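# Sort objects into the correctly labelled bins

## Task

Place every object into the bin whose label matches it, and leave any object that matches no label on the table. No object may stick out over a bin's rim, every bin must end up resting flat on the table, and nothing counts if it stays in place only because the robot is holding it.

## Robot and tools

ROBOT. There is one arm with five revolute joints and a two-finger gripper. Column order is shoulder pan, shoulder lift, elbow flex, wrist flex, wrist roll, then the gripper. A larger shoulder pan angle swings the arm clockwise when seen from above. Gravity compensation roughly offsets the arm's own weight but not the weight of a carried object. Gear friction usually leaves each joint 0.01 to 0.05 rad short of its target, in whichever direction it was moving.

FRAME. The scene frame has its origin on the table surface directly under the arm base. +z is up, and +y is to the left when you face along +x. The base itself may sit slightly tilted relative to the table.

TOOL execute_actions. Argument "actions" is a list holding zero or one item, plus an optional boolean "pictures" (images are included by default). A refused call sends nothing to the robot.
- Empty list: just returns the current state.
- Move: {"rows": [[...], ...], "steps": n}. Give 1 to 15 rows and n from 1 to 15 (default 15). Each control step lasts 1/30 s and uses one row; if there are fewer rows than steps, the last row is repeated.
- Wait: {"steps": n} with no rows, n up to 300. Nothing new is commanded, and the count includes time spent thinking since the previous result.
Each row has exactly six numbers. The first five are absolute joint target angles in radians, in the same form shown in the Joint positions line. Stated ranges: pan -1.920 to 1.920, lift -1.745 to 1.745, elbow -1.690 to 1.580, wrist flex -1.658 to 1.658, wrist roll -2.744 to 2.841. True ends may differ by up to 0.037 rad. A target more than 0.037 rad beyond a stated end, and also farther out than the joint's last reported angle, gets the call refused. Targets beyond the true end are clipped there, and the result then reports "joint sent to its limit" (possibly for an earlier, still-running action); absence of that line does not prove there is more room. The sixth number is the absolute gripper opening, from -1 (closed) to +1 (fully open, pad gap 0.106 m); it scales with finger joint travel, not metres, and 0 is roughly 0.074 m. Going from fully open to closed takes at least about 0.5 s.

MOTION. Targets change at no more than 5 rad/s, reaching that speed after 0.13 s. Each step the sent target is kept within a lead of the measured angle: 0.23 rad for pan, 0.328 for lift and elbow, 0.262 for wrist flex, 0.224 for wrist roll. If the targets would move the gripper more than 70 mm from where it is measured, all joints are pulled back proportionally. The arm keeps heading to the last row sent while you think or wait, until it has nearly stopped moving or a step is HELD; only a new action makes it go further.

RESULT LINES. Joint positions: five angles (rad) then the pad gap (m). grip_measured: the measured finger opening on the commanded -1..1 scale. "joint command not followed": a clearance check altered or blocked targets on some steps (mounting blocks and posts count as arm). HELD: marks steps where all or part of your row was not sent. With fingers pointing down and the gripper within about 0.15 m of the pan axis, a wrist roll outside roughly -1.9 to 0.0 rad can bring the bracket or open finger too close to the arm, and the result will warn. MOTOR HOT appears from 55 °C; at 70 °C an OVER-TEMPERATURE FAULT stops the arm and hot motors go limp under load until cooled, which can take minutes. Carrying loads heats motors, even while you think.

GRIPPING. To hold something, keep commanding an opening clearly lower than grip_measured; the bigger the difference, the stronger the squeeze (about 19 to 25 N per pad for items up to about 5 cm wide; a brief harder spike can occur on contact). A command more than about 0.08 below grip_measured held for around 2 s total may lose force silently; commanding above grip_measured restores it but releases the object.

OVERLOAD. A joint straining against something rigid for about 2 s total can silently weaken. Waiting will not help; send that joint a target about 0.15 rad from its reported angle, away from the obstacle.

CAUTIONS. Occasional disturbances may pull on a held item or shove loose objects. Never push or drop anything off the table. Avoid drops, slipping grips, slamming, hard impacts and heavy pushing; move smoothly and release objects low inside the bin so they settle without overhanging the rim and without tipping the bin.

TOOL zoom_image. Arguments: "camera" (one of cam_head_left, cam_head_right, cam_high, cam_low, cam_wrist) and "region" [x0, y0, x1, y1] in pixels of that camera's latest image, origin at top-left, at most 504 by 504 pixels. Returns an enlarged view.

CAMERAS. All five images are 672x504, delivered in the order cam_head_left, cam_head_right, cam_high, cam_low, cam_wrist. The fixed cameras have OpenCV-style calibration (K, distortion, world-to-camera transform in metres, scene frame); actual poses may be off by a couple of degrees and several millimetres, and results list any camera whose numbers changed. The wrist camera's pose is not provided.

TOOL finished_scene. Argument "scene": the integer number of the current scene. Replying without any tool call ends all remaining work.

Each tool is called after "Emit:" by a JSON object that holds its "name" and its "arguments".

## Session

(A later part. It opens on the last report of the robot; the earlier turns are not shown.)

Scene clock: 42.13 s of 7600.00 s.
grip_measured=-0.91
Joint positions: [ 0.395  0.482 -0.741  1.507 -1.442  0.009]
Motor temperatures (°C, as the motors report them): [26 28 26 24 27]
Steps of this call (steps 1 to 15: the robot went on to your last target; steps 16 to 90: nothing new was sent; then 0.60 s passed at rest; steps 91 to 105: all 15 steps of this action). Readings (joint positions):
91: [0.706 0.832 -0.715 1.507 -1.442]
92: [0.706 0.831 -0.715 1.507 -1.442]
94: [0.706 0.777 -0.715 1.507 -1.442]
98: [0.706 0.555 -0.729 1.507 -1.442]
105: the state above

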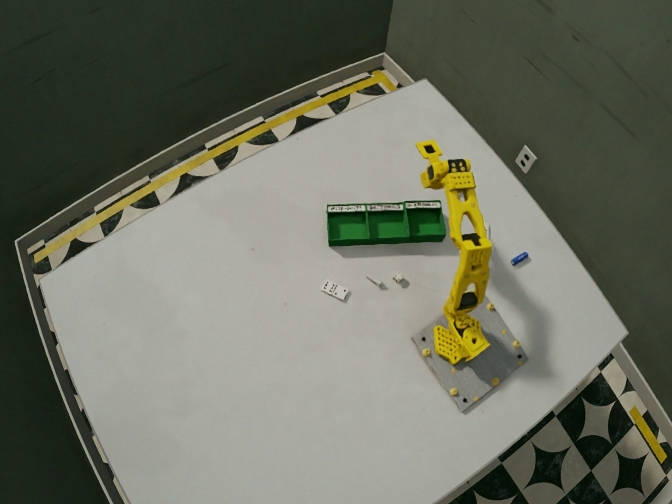

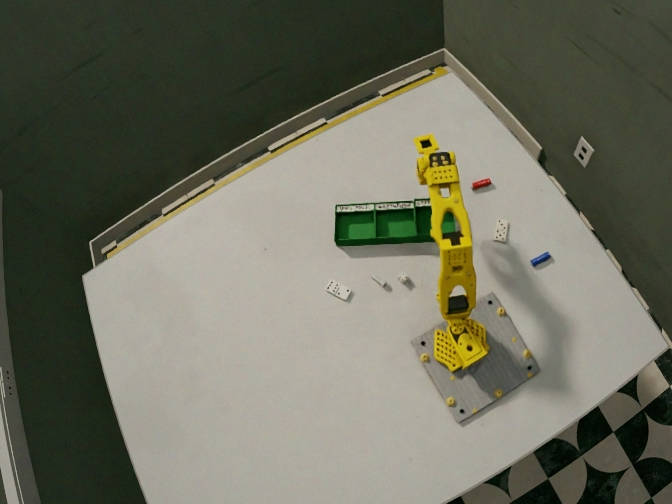

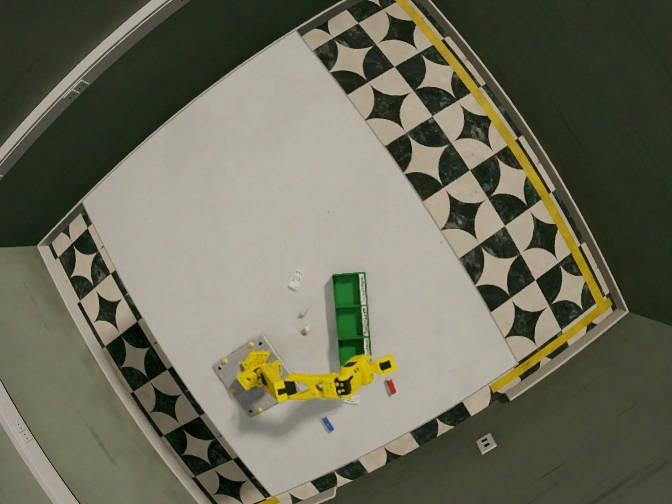

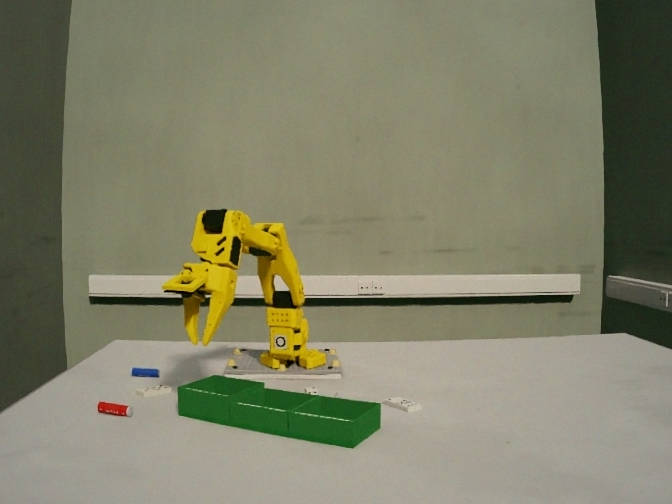

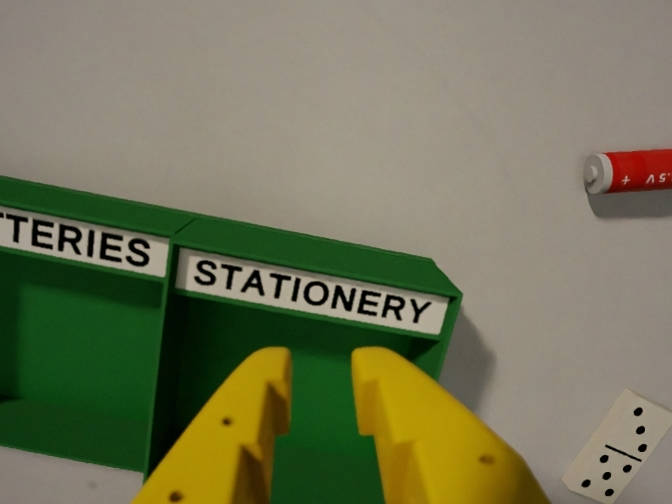

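Emit:
{"name": "execute_actions", "arguments": {"actions": [{"rows":[[0.6,0.47,-0.72,1.5,-1.45,-0.6],[0.8,0.48,-0.68,1.5,-1.45,-0.6],[1.0,0.49,-0.65,1.5,-1.45,-0.6],[1.2,0.5,-0.62,1.5,-1.45,-0.6],[1.35,0.51,-0.6,1.5,-1.45,-0.6],[1.44,0.52,-0.6,1.5,-1.45,-0.6]],"steps":15}]}}

Scene clock: 45.07 s of 7600.00 s.
grip_measured=-0.61
Joint positions: [ 0.72   0.504 -0.618  1.507 -1.442  0.031]
Motor temperatures (°C, as the motors report them): [26 28 26 24 27]
Steps of this call (steps 1 to 30: the robot went on to your last target; steps 31 to 73: nothing new was sent; steps 74 to 88: all 15 steps of this action). Readings (joint positions):
74: [0.004 0.482 -0.741 1.507 -1.442]
75: [0.010 0.482 -0.738 1.507 -1.442]
77: [0.078 0.482 -0.703 1.507 -1.442]
81: [0.314 0.498 -0.625 1.507 -1.442]
88: the state above

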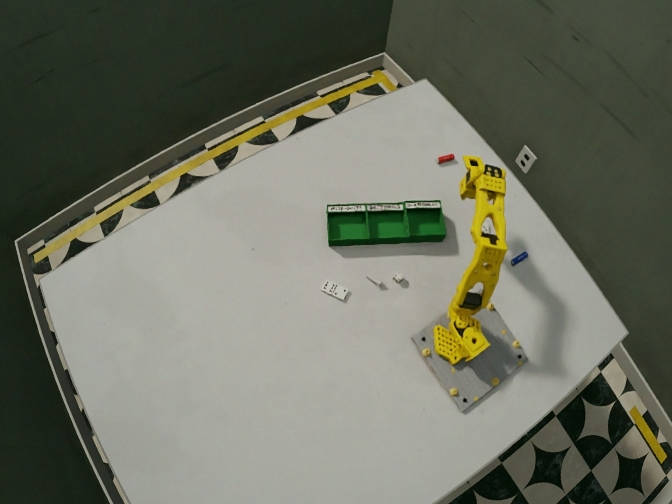

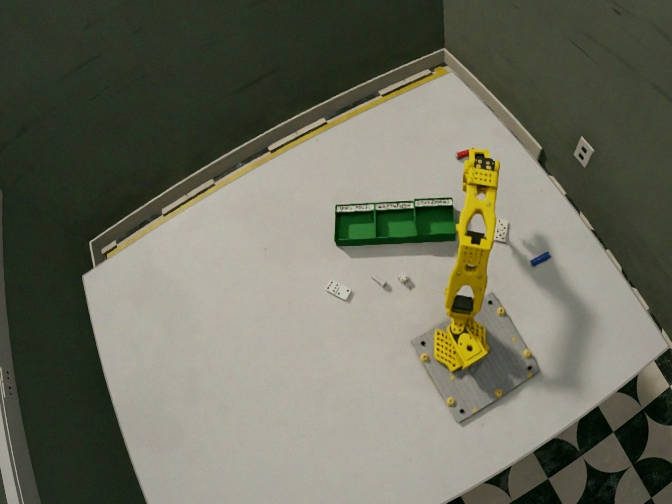

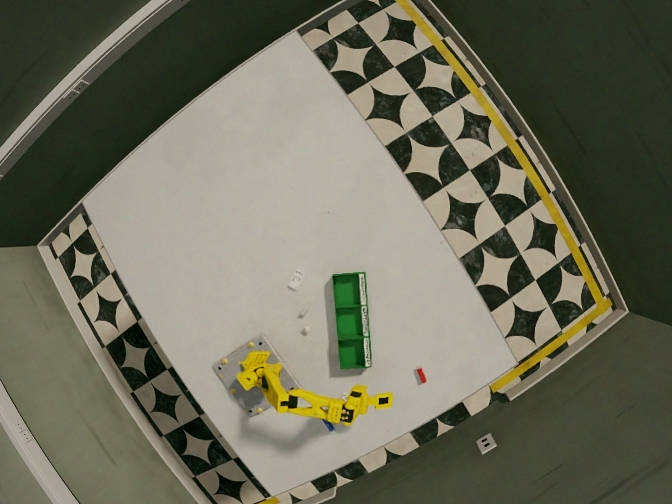

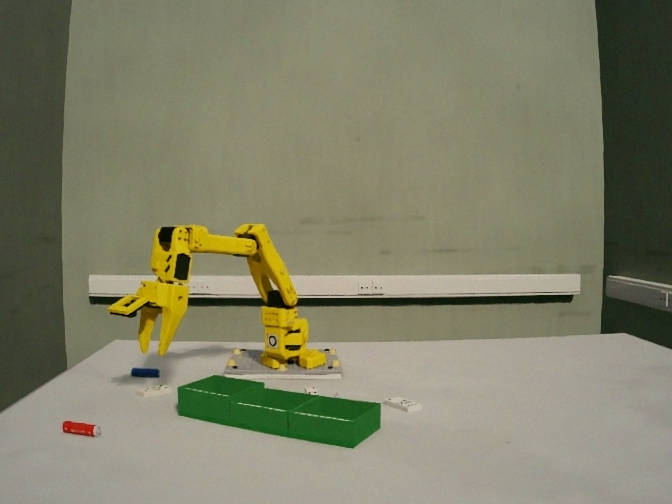

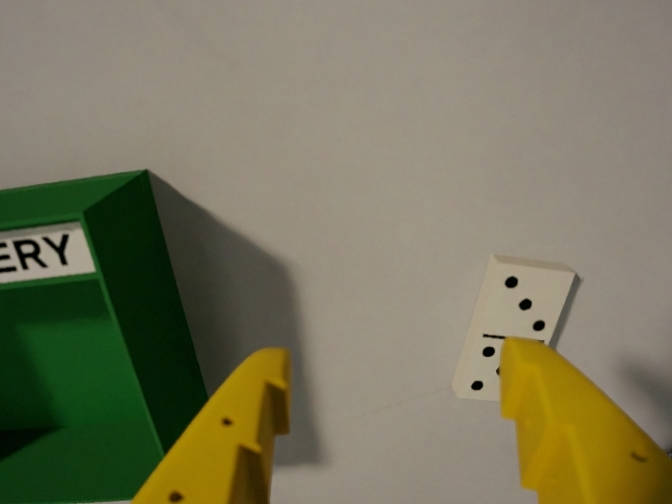

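Emit:
{"name": "execute_actions", "arguments": {"actions": [{"rows":[[1.44,0.52,-0.6,1.5,-1.45,-0.6]],"steps":15}]}}

Scene clock: 46.47 s of 7600.00 s.
grip_measured=-0.61
Joint positions: [ 1.435  0.504 -0.618  1.507 -1.442  0.031]
Motor temperatures (°C, as the motors report them): [26 28 26 24 27]
Steps of this call (steps 1 to 27: the robot went on to your last target; steps 28 to 42: all 15 steps of this action). Readings (joint positions):
28: [1.435 0.504 -0.618 1.507 -1.442]
29: [1.435 0.504 -0.618 1.507 -1.442]
31: [1.435 0.504 -0.618 1.507 -1.442]
35: [1.435 0.504 -0.618 1.507 -1.442]
42: the state above

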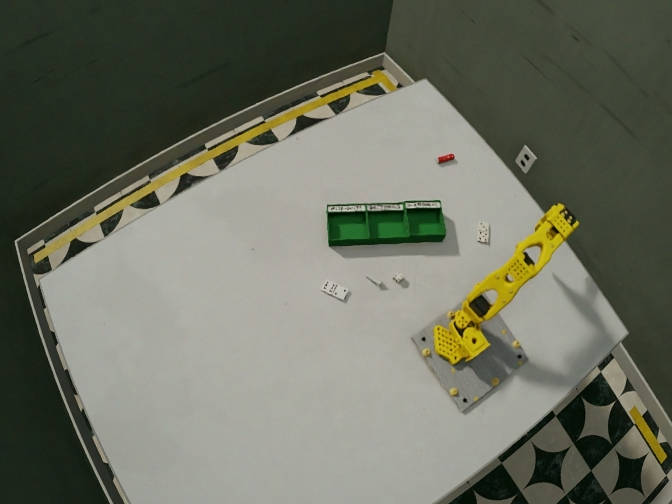

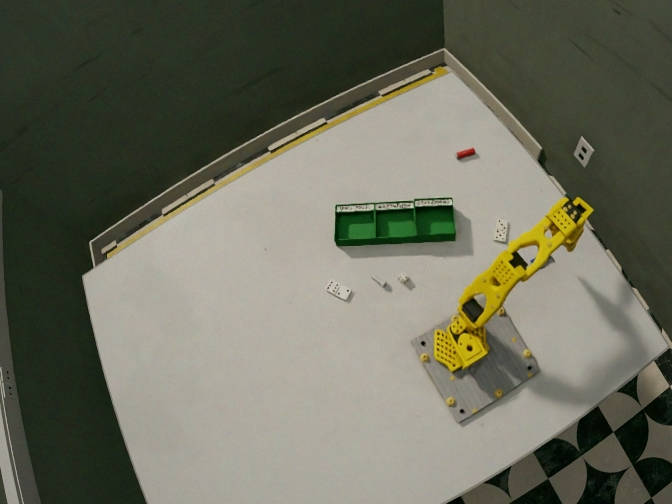

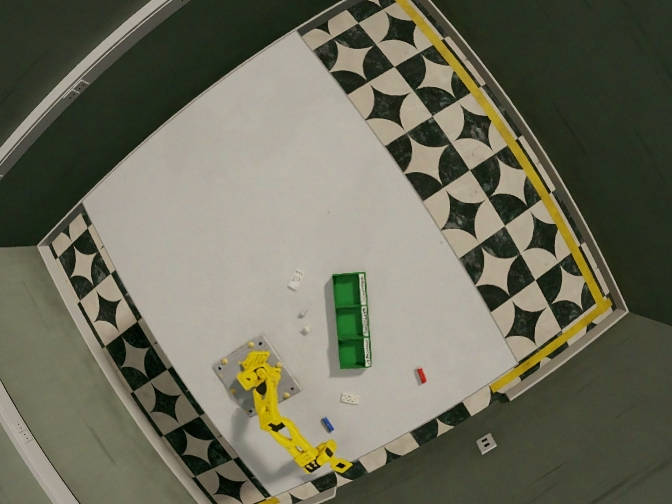

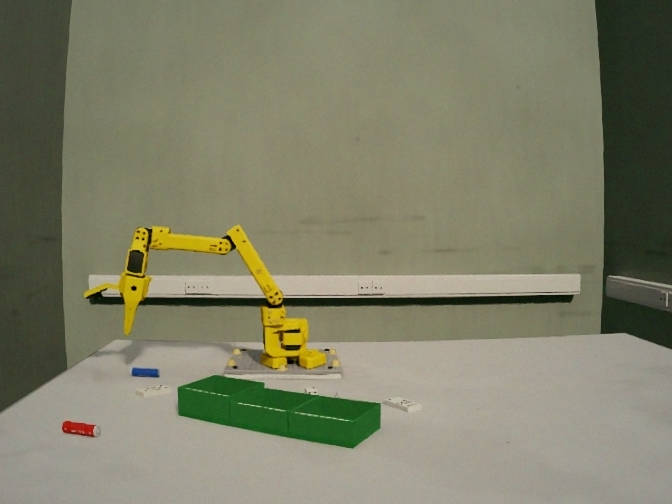

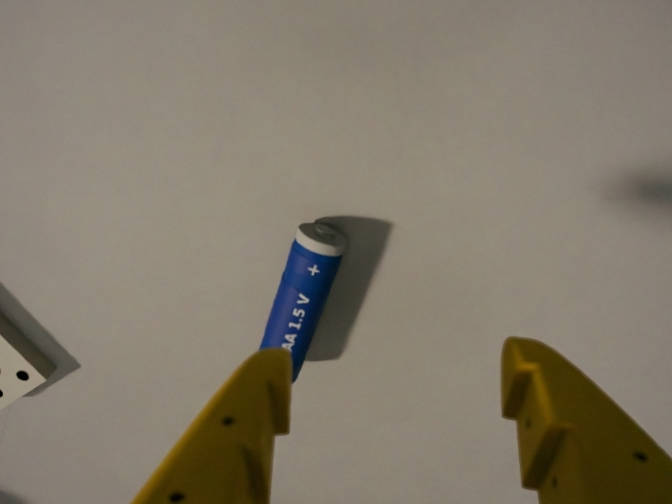

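Emit:
{"name": "execute_actions", "arguments": {"actions": [{"rows":[[1.38,0.48,-0.5,1.5,-1.3,-0.5],[1.35,0.47,-0.37,1.49,-1.2,-0.5]],"steps":15}]}}

Scene clock: 53.43 s of 7600.00 s.
grip_measured=-0.51
Joint positions: [ 1.355  0.484 -0.388  1.498 -1.208  0.039]
Motor temperatures (°C, as the motors report them): [26 28 26 24 27]
Steps of this call (steps 1 to 15: the robot went on to your last target; steps 16 to 90: nothing new was sent; then 3.47 s passed at rest; steps 91 to 105: all 15 steps of this action). Readings (joint positions):
91: [1.435 0.504 -0.617 1.507 -1.442]
92: [1.430 0.502 -0.605 1.507 -1.436]
94: [1.394 0.487 -0.523 1.501 -1.356]
98: [1.357 0.484 -0.396 1.499 -1.226]
105: the state above

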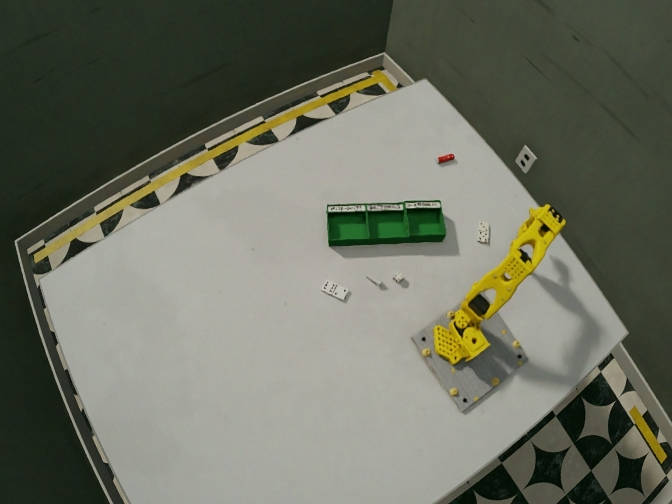

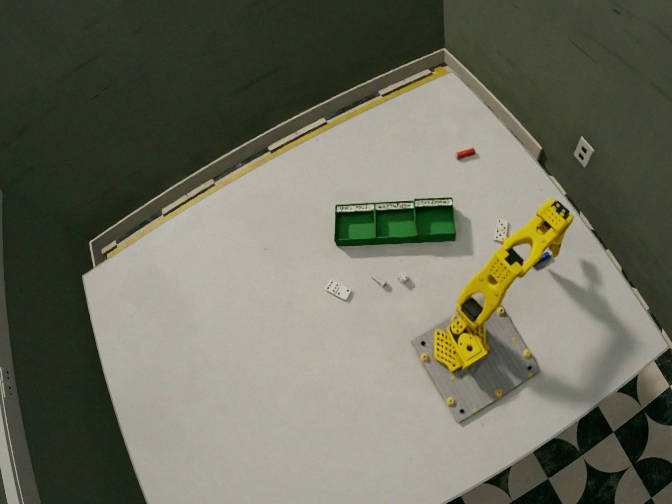

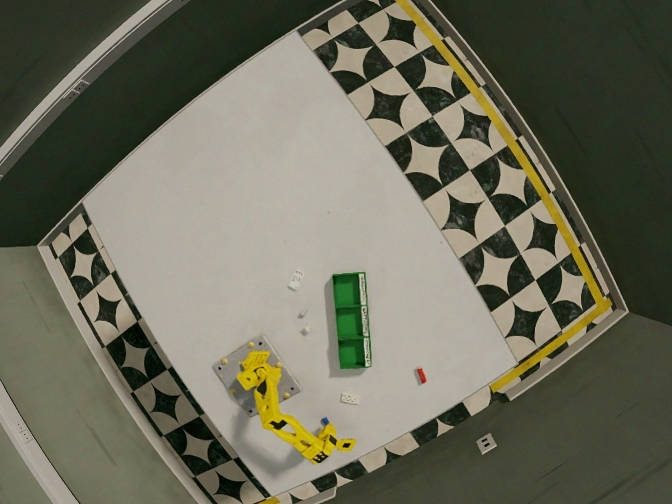

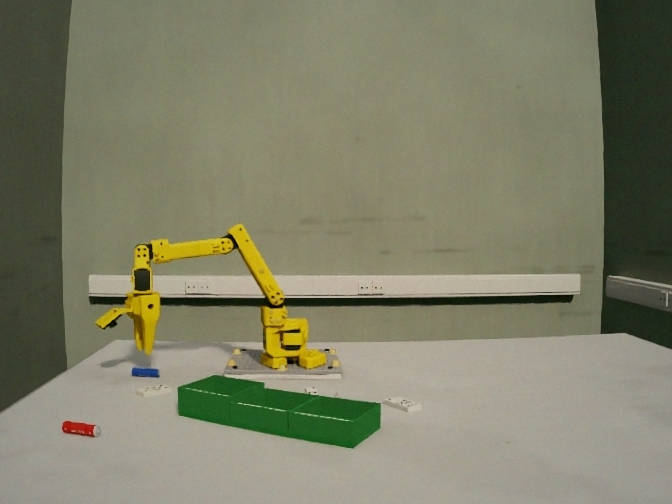

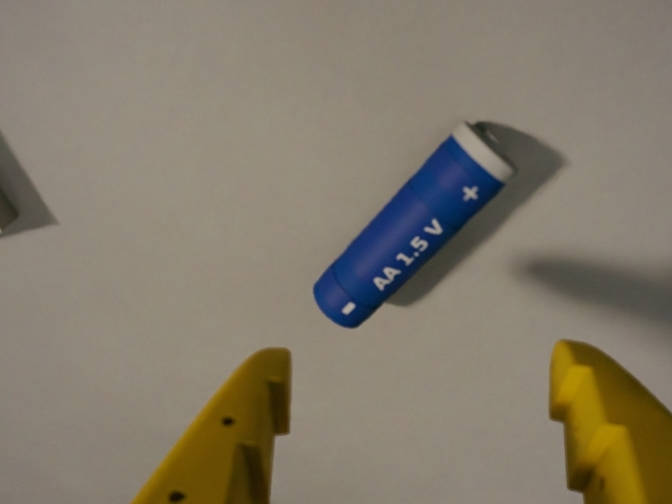

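Emit:
{"name": "execute_actions", "arguments": {"actions": [{"rows":[[1.35,0.47,-0.37,1.49,-1.9,-0.5]],"steps":15}]}}

Scene clock: 55.20 s of 7600.00 s.
grip_measured=-0.51
Joint positions: [ 1.355  0.484 -0.388  1.498 -1.86   0.039]
Motor temperatures (°C, as the motors report them): [26 28 26 24 27]
Steps of this call (steps 1 to 15: the robot went on to your last target; steps 16 to 38: nothing new was sent; steps 39 to 53: all 15 steps of this action). Readings (joint positions):
39: [1.355 0.484 -0.388 1.498 -1.208]
40: [1.355 0.484 -0.388 1.498 -1.214]
42: [1.355 0.484 -0.388 1.498 -1.294]
46: [1.355 0.484 -0.388 1.498 -1.521]
53: the state above

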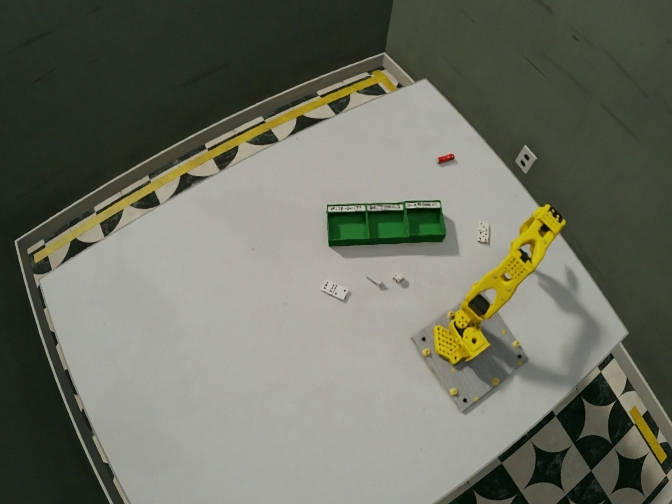

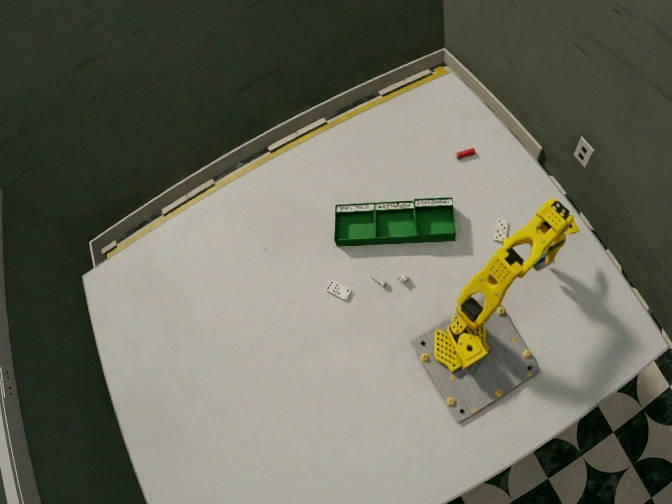

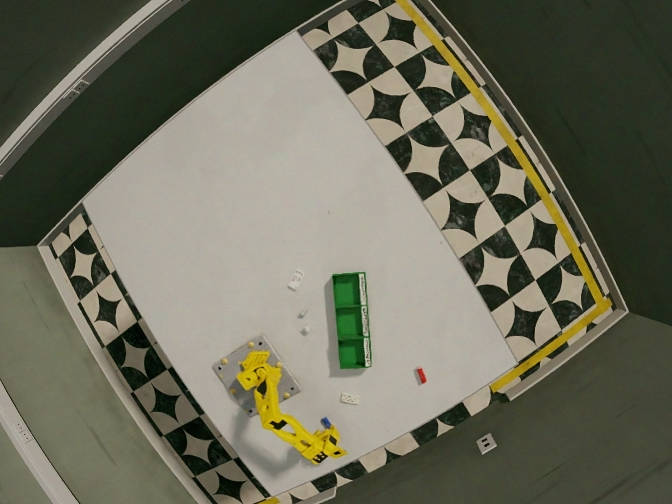

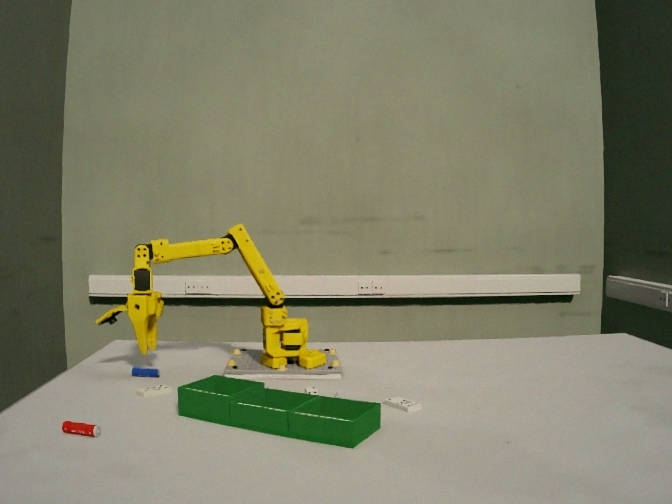

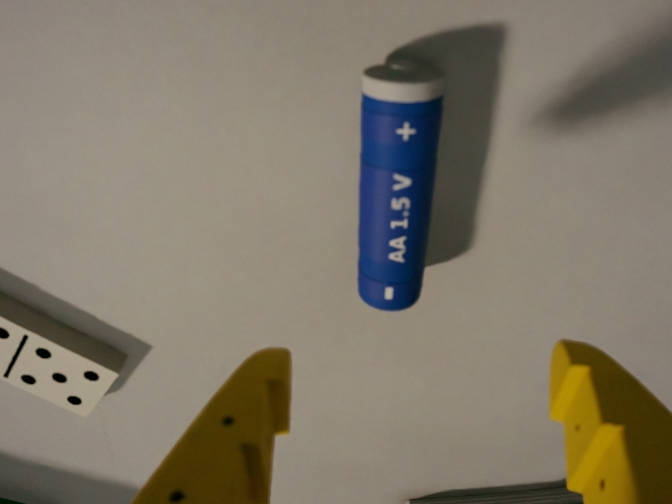

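Emit:
{"name": "execute_actions", "arguments": {"actions": [{"rows":[[1.39,0.53,-0.48,1.49,-1.88,-0.55],[1.39,0.58,-0.56,1.48,-1.88,-0.55],[1.39,0.63,-0.57,1.47,-1.88,-0.55],[1.39,0.68,-0.57,1.46,-1.88,-0.55]],"steps":15}]}}

Scene clock: 58.77 s of 7600.00 s.
grip_measured=-0.54
Joint positions: [ 1.384  0.662 -0.554  1.468 -1.889  0.037]
Motor temperatures (°C, as the motors report them): [26 28 26 24 27]
Steps of this call (steps 1 to 30: the robot went on to your last target; steps 31 to 92: nothing new was sent; steps 93 to 107: all 15 steps of this action). Readings (joint positions):
93: [1.355 0.484 -0.388 1.498 -1.892]
94: [1.360 0.487 -0.390 1.498 -1.892]
96: [1.374 0.542 -0.451 1.488 -1.890]
100: [1.384 0.654 -0.542 1.470 -1.889]
107: the state above

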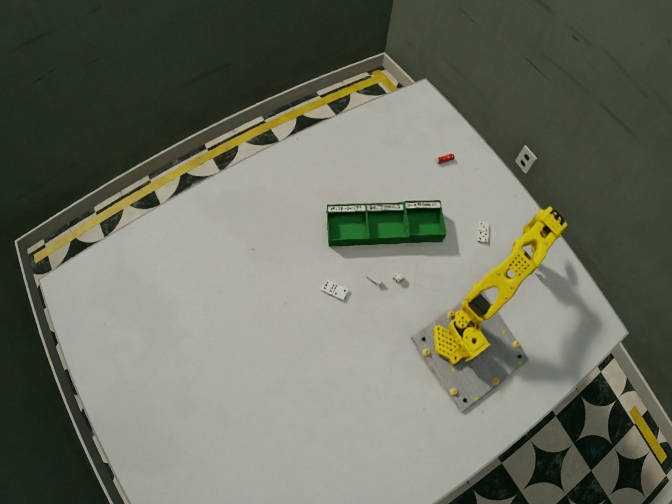

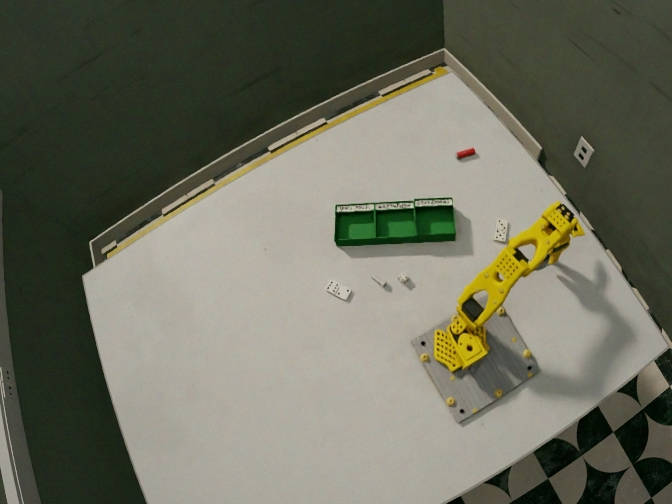

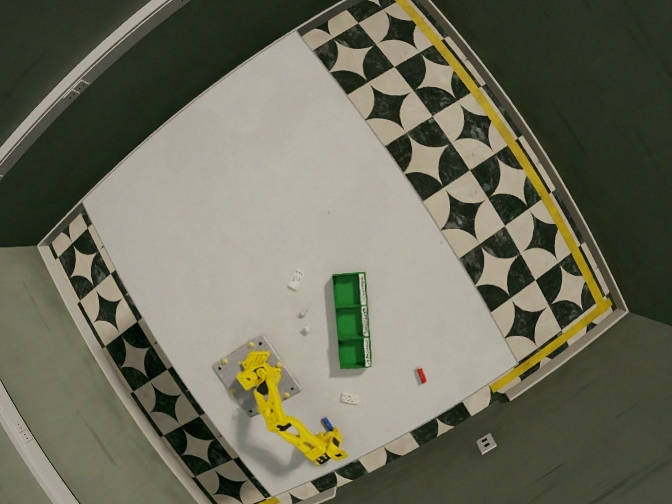

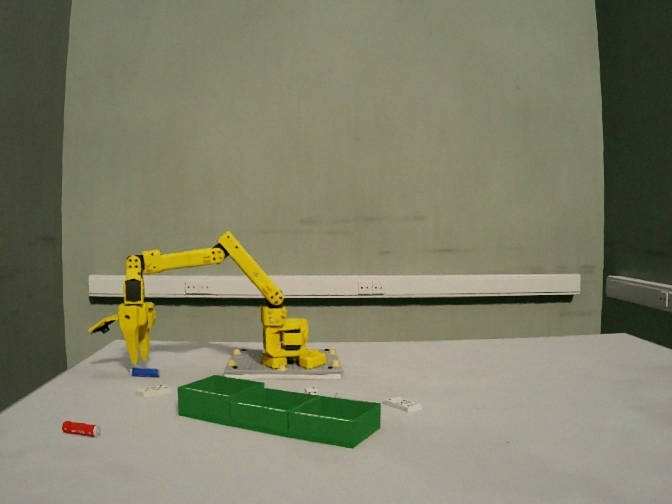

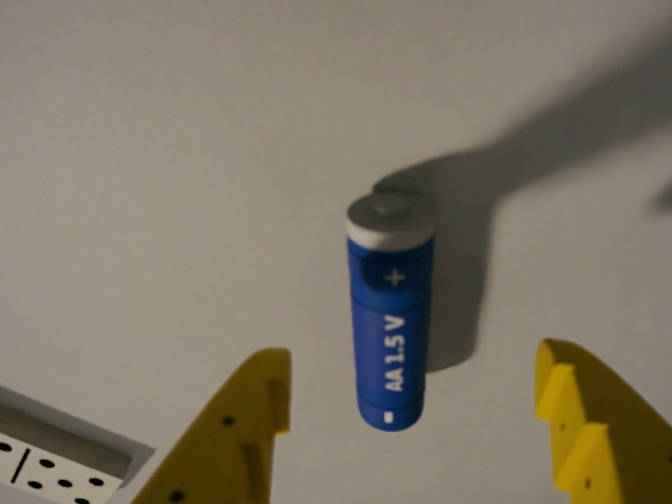

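Emit:
{"name": "execute_actions", "arguments": {"actions": [{"rows":[[1.39,0.72,-0.56,1.46,-1.88,-0.6],[1.39,0.76,-0.55,1.46,-1.88,-0.65]],"steps":12}]}}

Scene clock: 60.47 s of 7600.00 s.
grip_measured=-0.64
Joint positions: [ 1.384  0.743 -0.554  1.467 -1.887  0.029]
Motor temperatures (°C, as the motors report them): [26 28 26 24 27]
Steps of this call (steps 1 to 15: the robot went on to your last target; steps 16 to 39: nothing new was sent; steps 40 to 51: all 12 steps of this action). Readings (joint positions):
40: [1.384 0.663 -0.554 1.468 -1.889]
41: [1.384 0.673 -0.554 1.467 -1.889]
43: [1.384 0.716 -0.554 1.467 -1.887]
47: [1.384 0.743 -0.554 1.467 -1.887]
51: the state above

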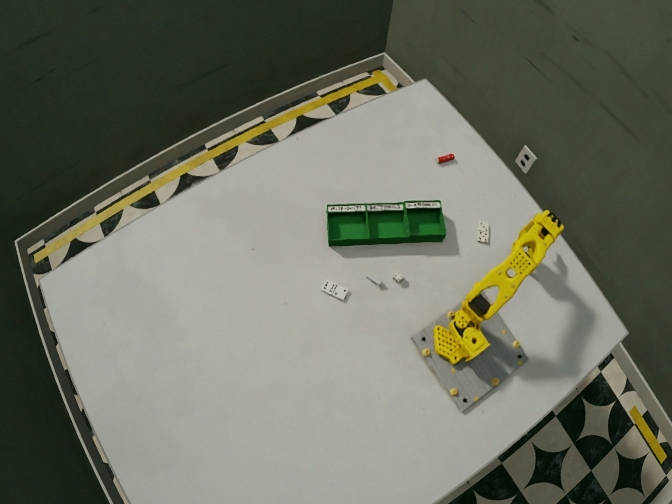

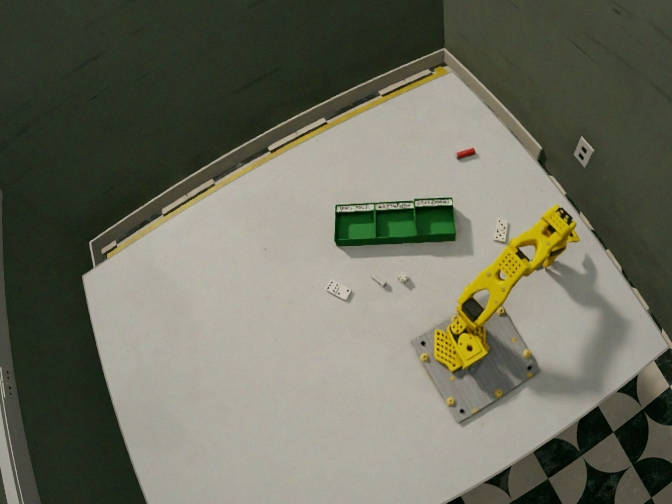

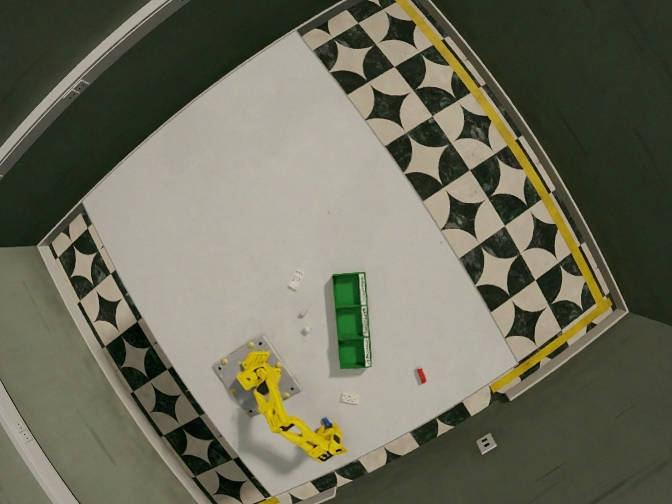

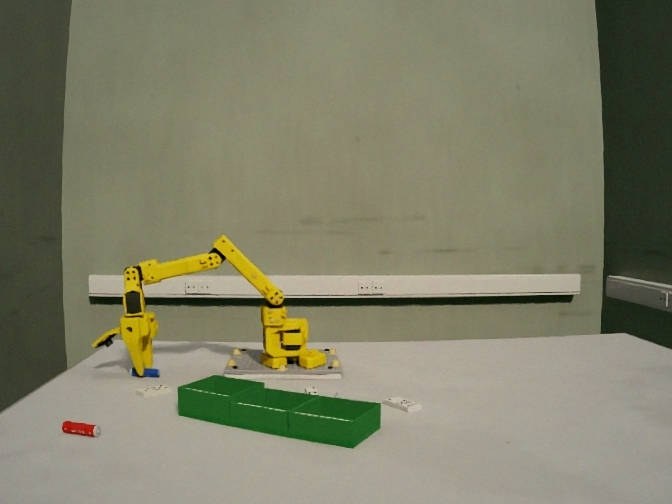

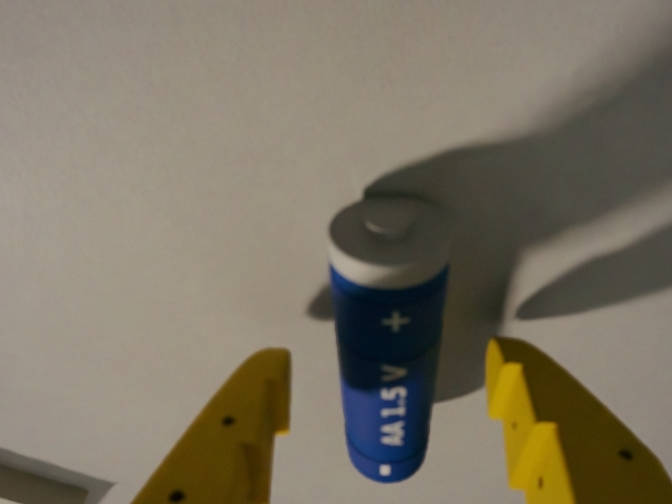

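Emit:
{"name": "execute_actions", "arguments": {"actions": [{"rows":[[1.39,0.79,-0.55,1.46,-1.88,-0.65],[1.39,0.79,-0.55,1.46,-1.88,-0.65],[1.39,0.79,-0.55,1.46,-1.88,-0.65],[1.39,0.79,-0.55,1.46,-1.88,-0.75],[1.39,0.79,-0.55,1.46,-1.88,-0.82],[1.39,0.79,-0.55,1.46,-1.88,-0.92]],"steps":15}]}}

Scene clock: 62.33 s of 7600.00 s.
grip_measured=-0.84
Joint positions: [ 1.388  0.765 -0.554  1.467 -1.887  0.014]
Motor temperatures (°C, as the motors report them): [26 28 26 24 27]
Steps of this call (steps 1 to 15: the robot went on to your last target; steps 16 to 41: nothing new was sent; steps 42 to 56: all 15 steps of this action). Readings (joint positions):
42: [1.384 0.743 -0.554 1.467 -1.887]
43: [1.384 0.751 -0.554 1.467 -1.887]
45: [1.384 0.763 -0.554 1.467 -1.887]
49: [1.388 0.763 -0.554 1.467 -1.887]
56: the state above

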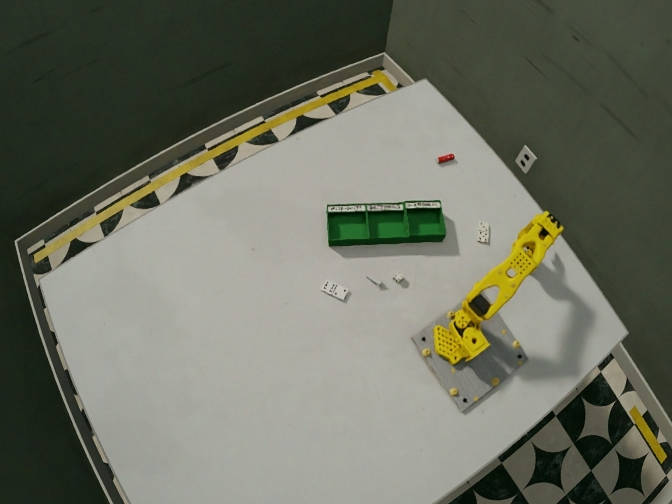

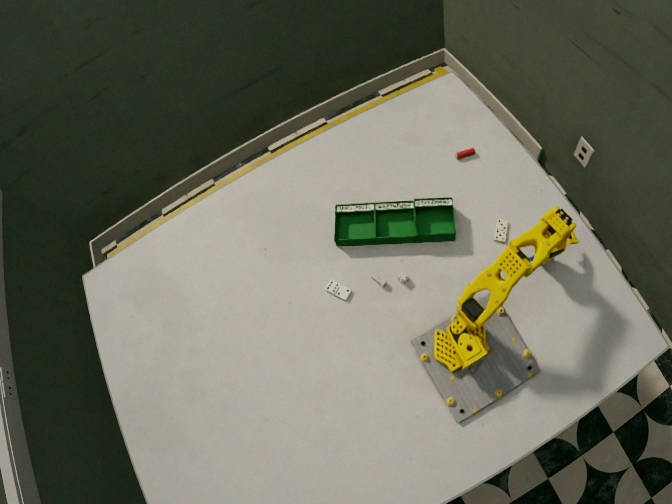

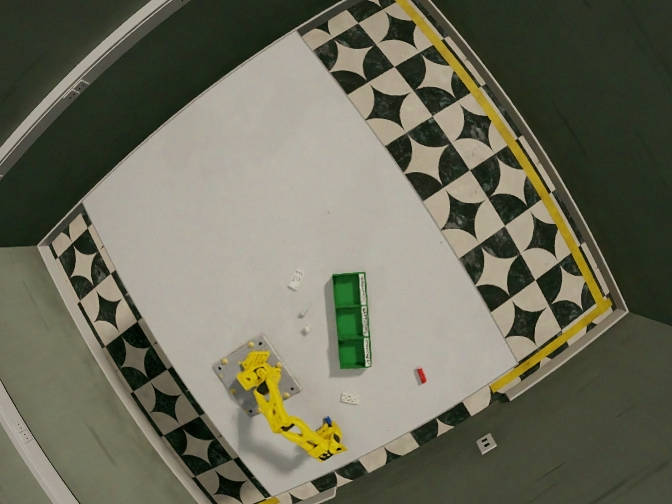

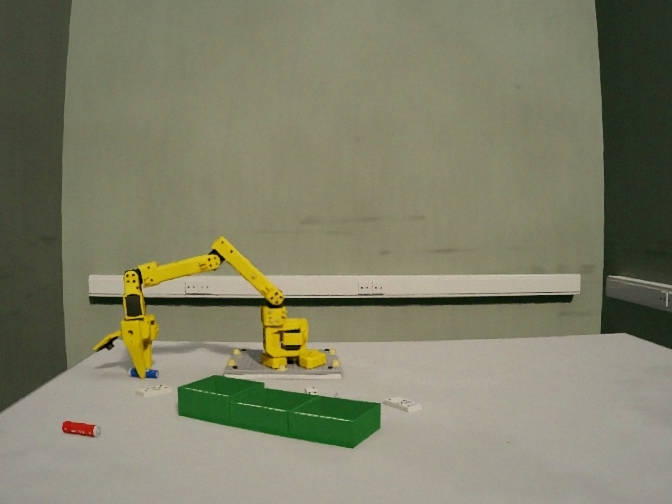

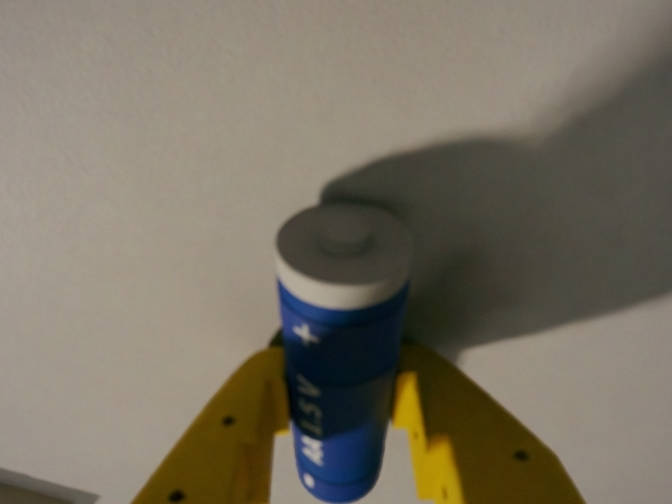

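Touching the table; good. Lift gently with -0.91.

Emit:
{"name": "execute_actions", "arguments": {"actions": [{"rows":[[1.39,0.74,-0.56,1.46,-1.88,-0.91],[1.39,0.7,-0.57,1.46,-1.88,-0.91],[1.39,0.66,-0.58,1.46,-1.88,-0.91],[1.39,0.62,-0.6,1.46,-1.88,-0.91],[1.39,0.58,-0.61,1.46,-1.88,-0.91],[1.39,0.54,-0.62,1.46,-1.88,-0.91],[1.39,0.5,-0.63,1.47,-1.88,-0.91],[1.39,0.46,-0.64,1.48,-1.88,-0.91],[1.39,0.42,-0.65,1.49,-1.88,-0.91],[1.39,0.38,-0.65,1.5,-1.88,-0.91]],"steps":14}]}}

Scene clock: 64.53 s of 7600.00 s.
grip_measured=-0.84
Joint positions: [ 1.388  0.403 -0.635  1.49  -1.887  0.014]
Motor temperatures (°C, as the motors report them): [26 28 26 24 27]
Steps of this call (steps 1 to 15: the robot went on to your last target; steps 16 to 52: nothing new was sent; steps 53 to 66: all 14 steps of this action). Readings (joint positions):
53: [1.388 0.765 -0.554 1.467 -1.887]
54: [1.388 0.763 -0.554 1.467 -1.887]
56: [1.388 0.734 -0.554 1.467 -1.887]
60: [1.388 0.590 -0.594 1.467 -1.887]
66: the state above

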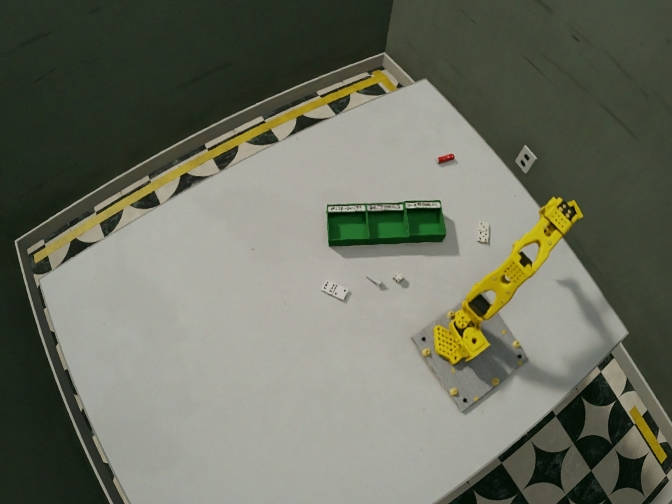

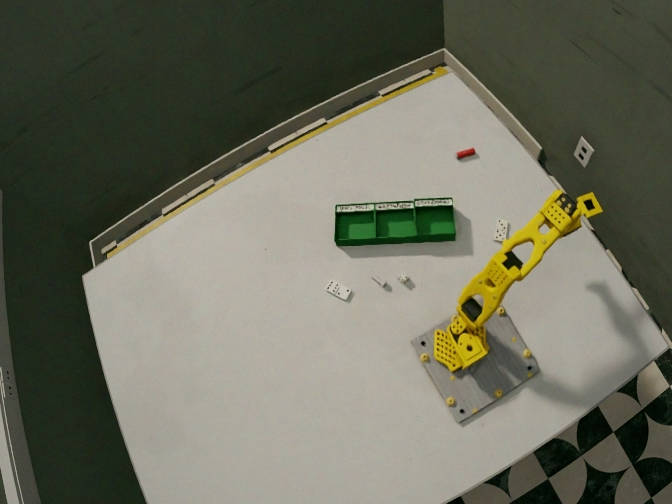

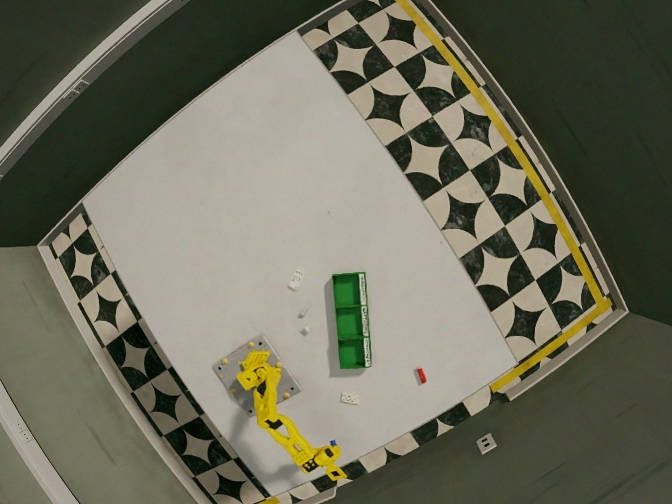

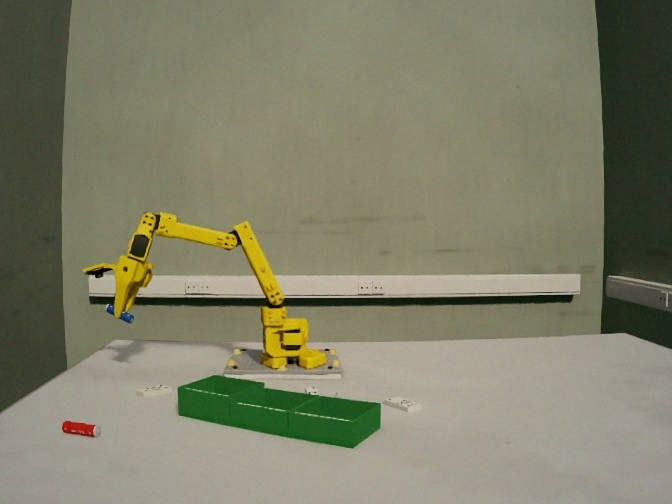

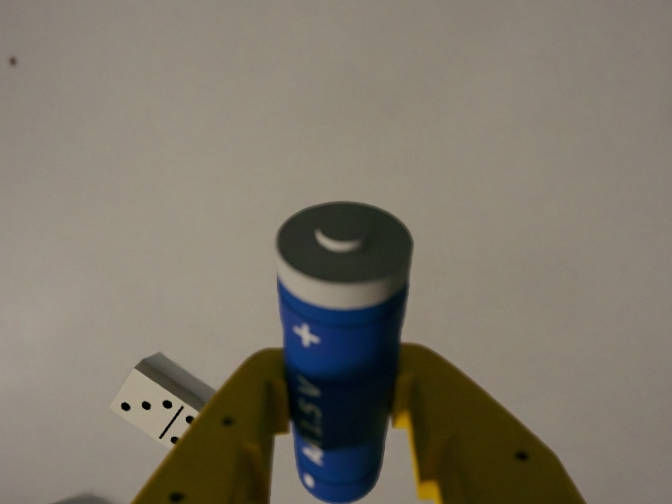

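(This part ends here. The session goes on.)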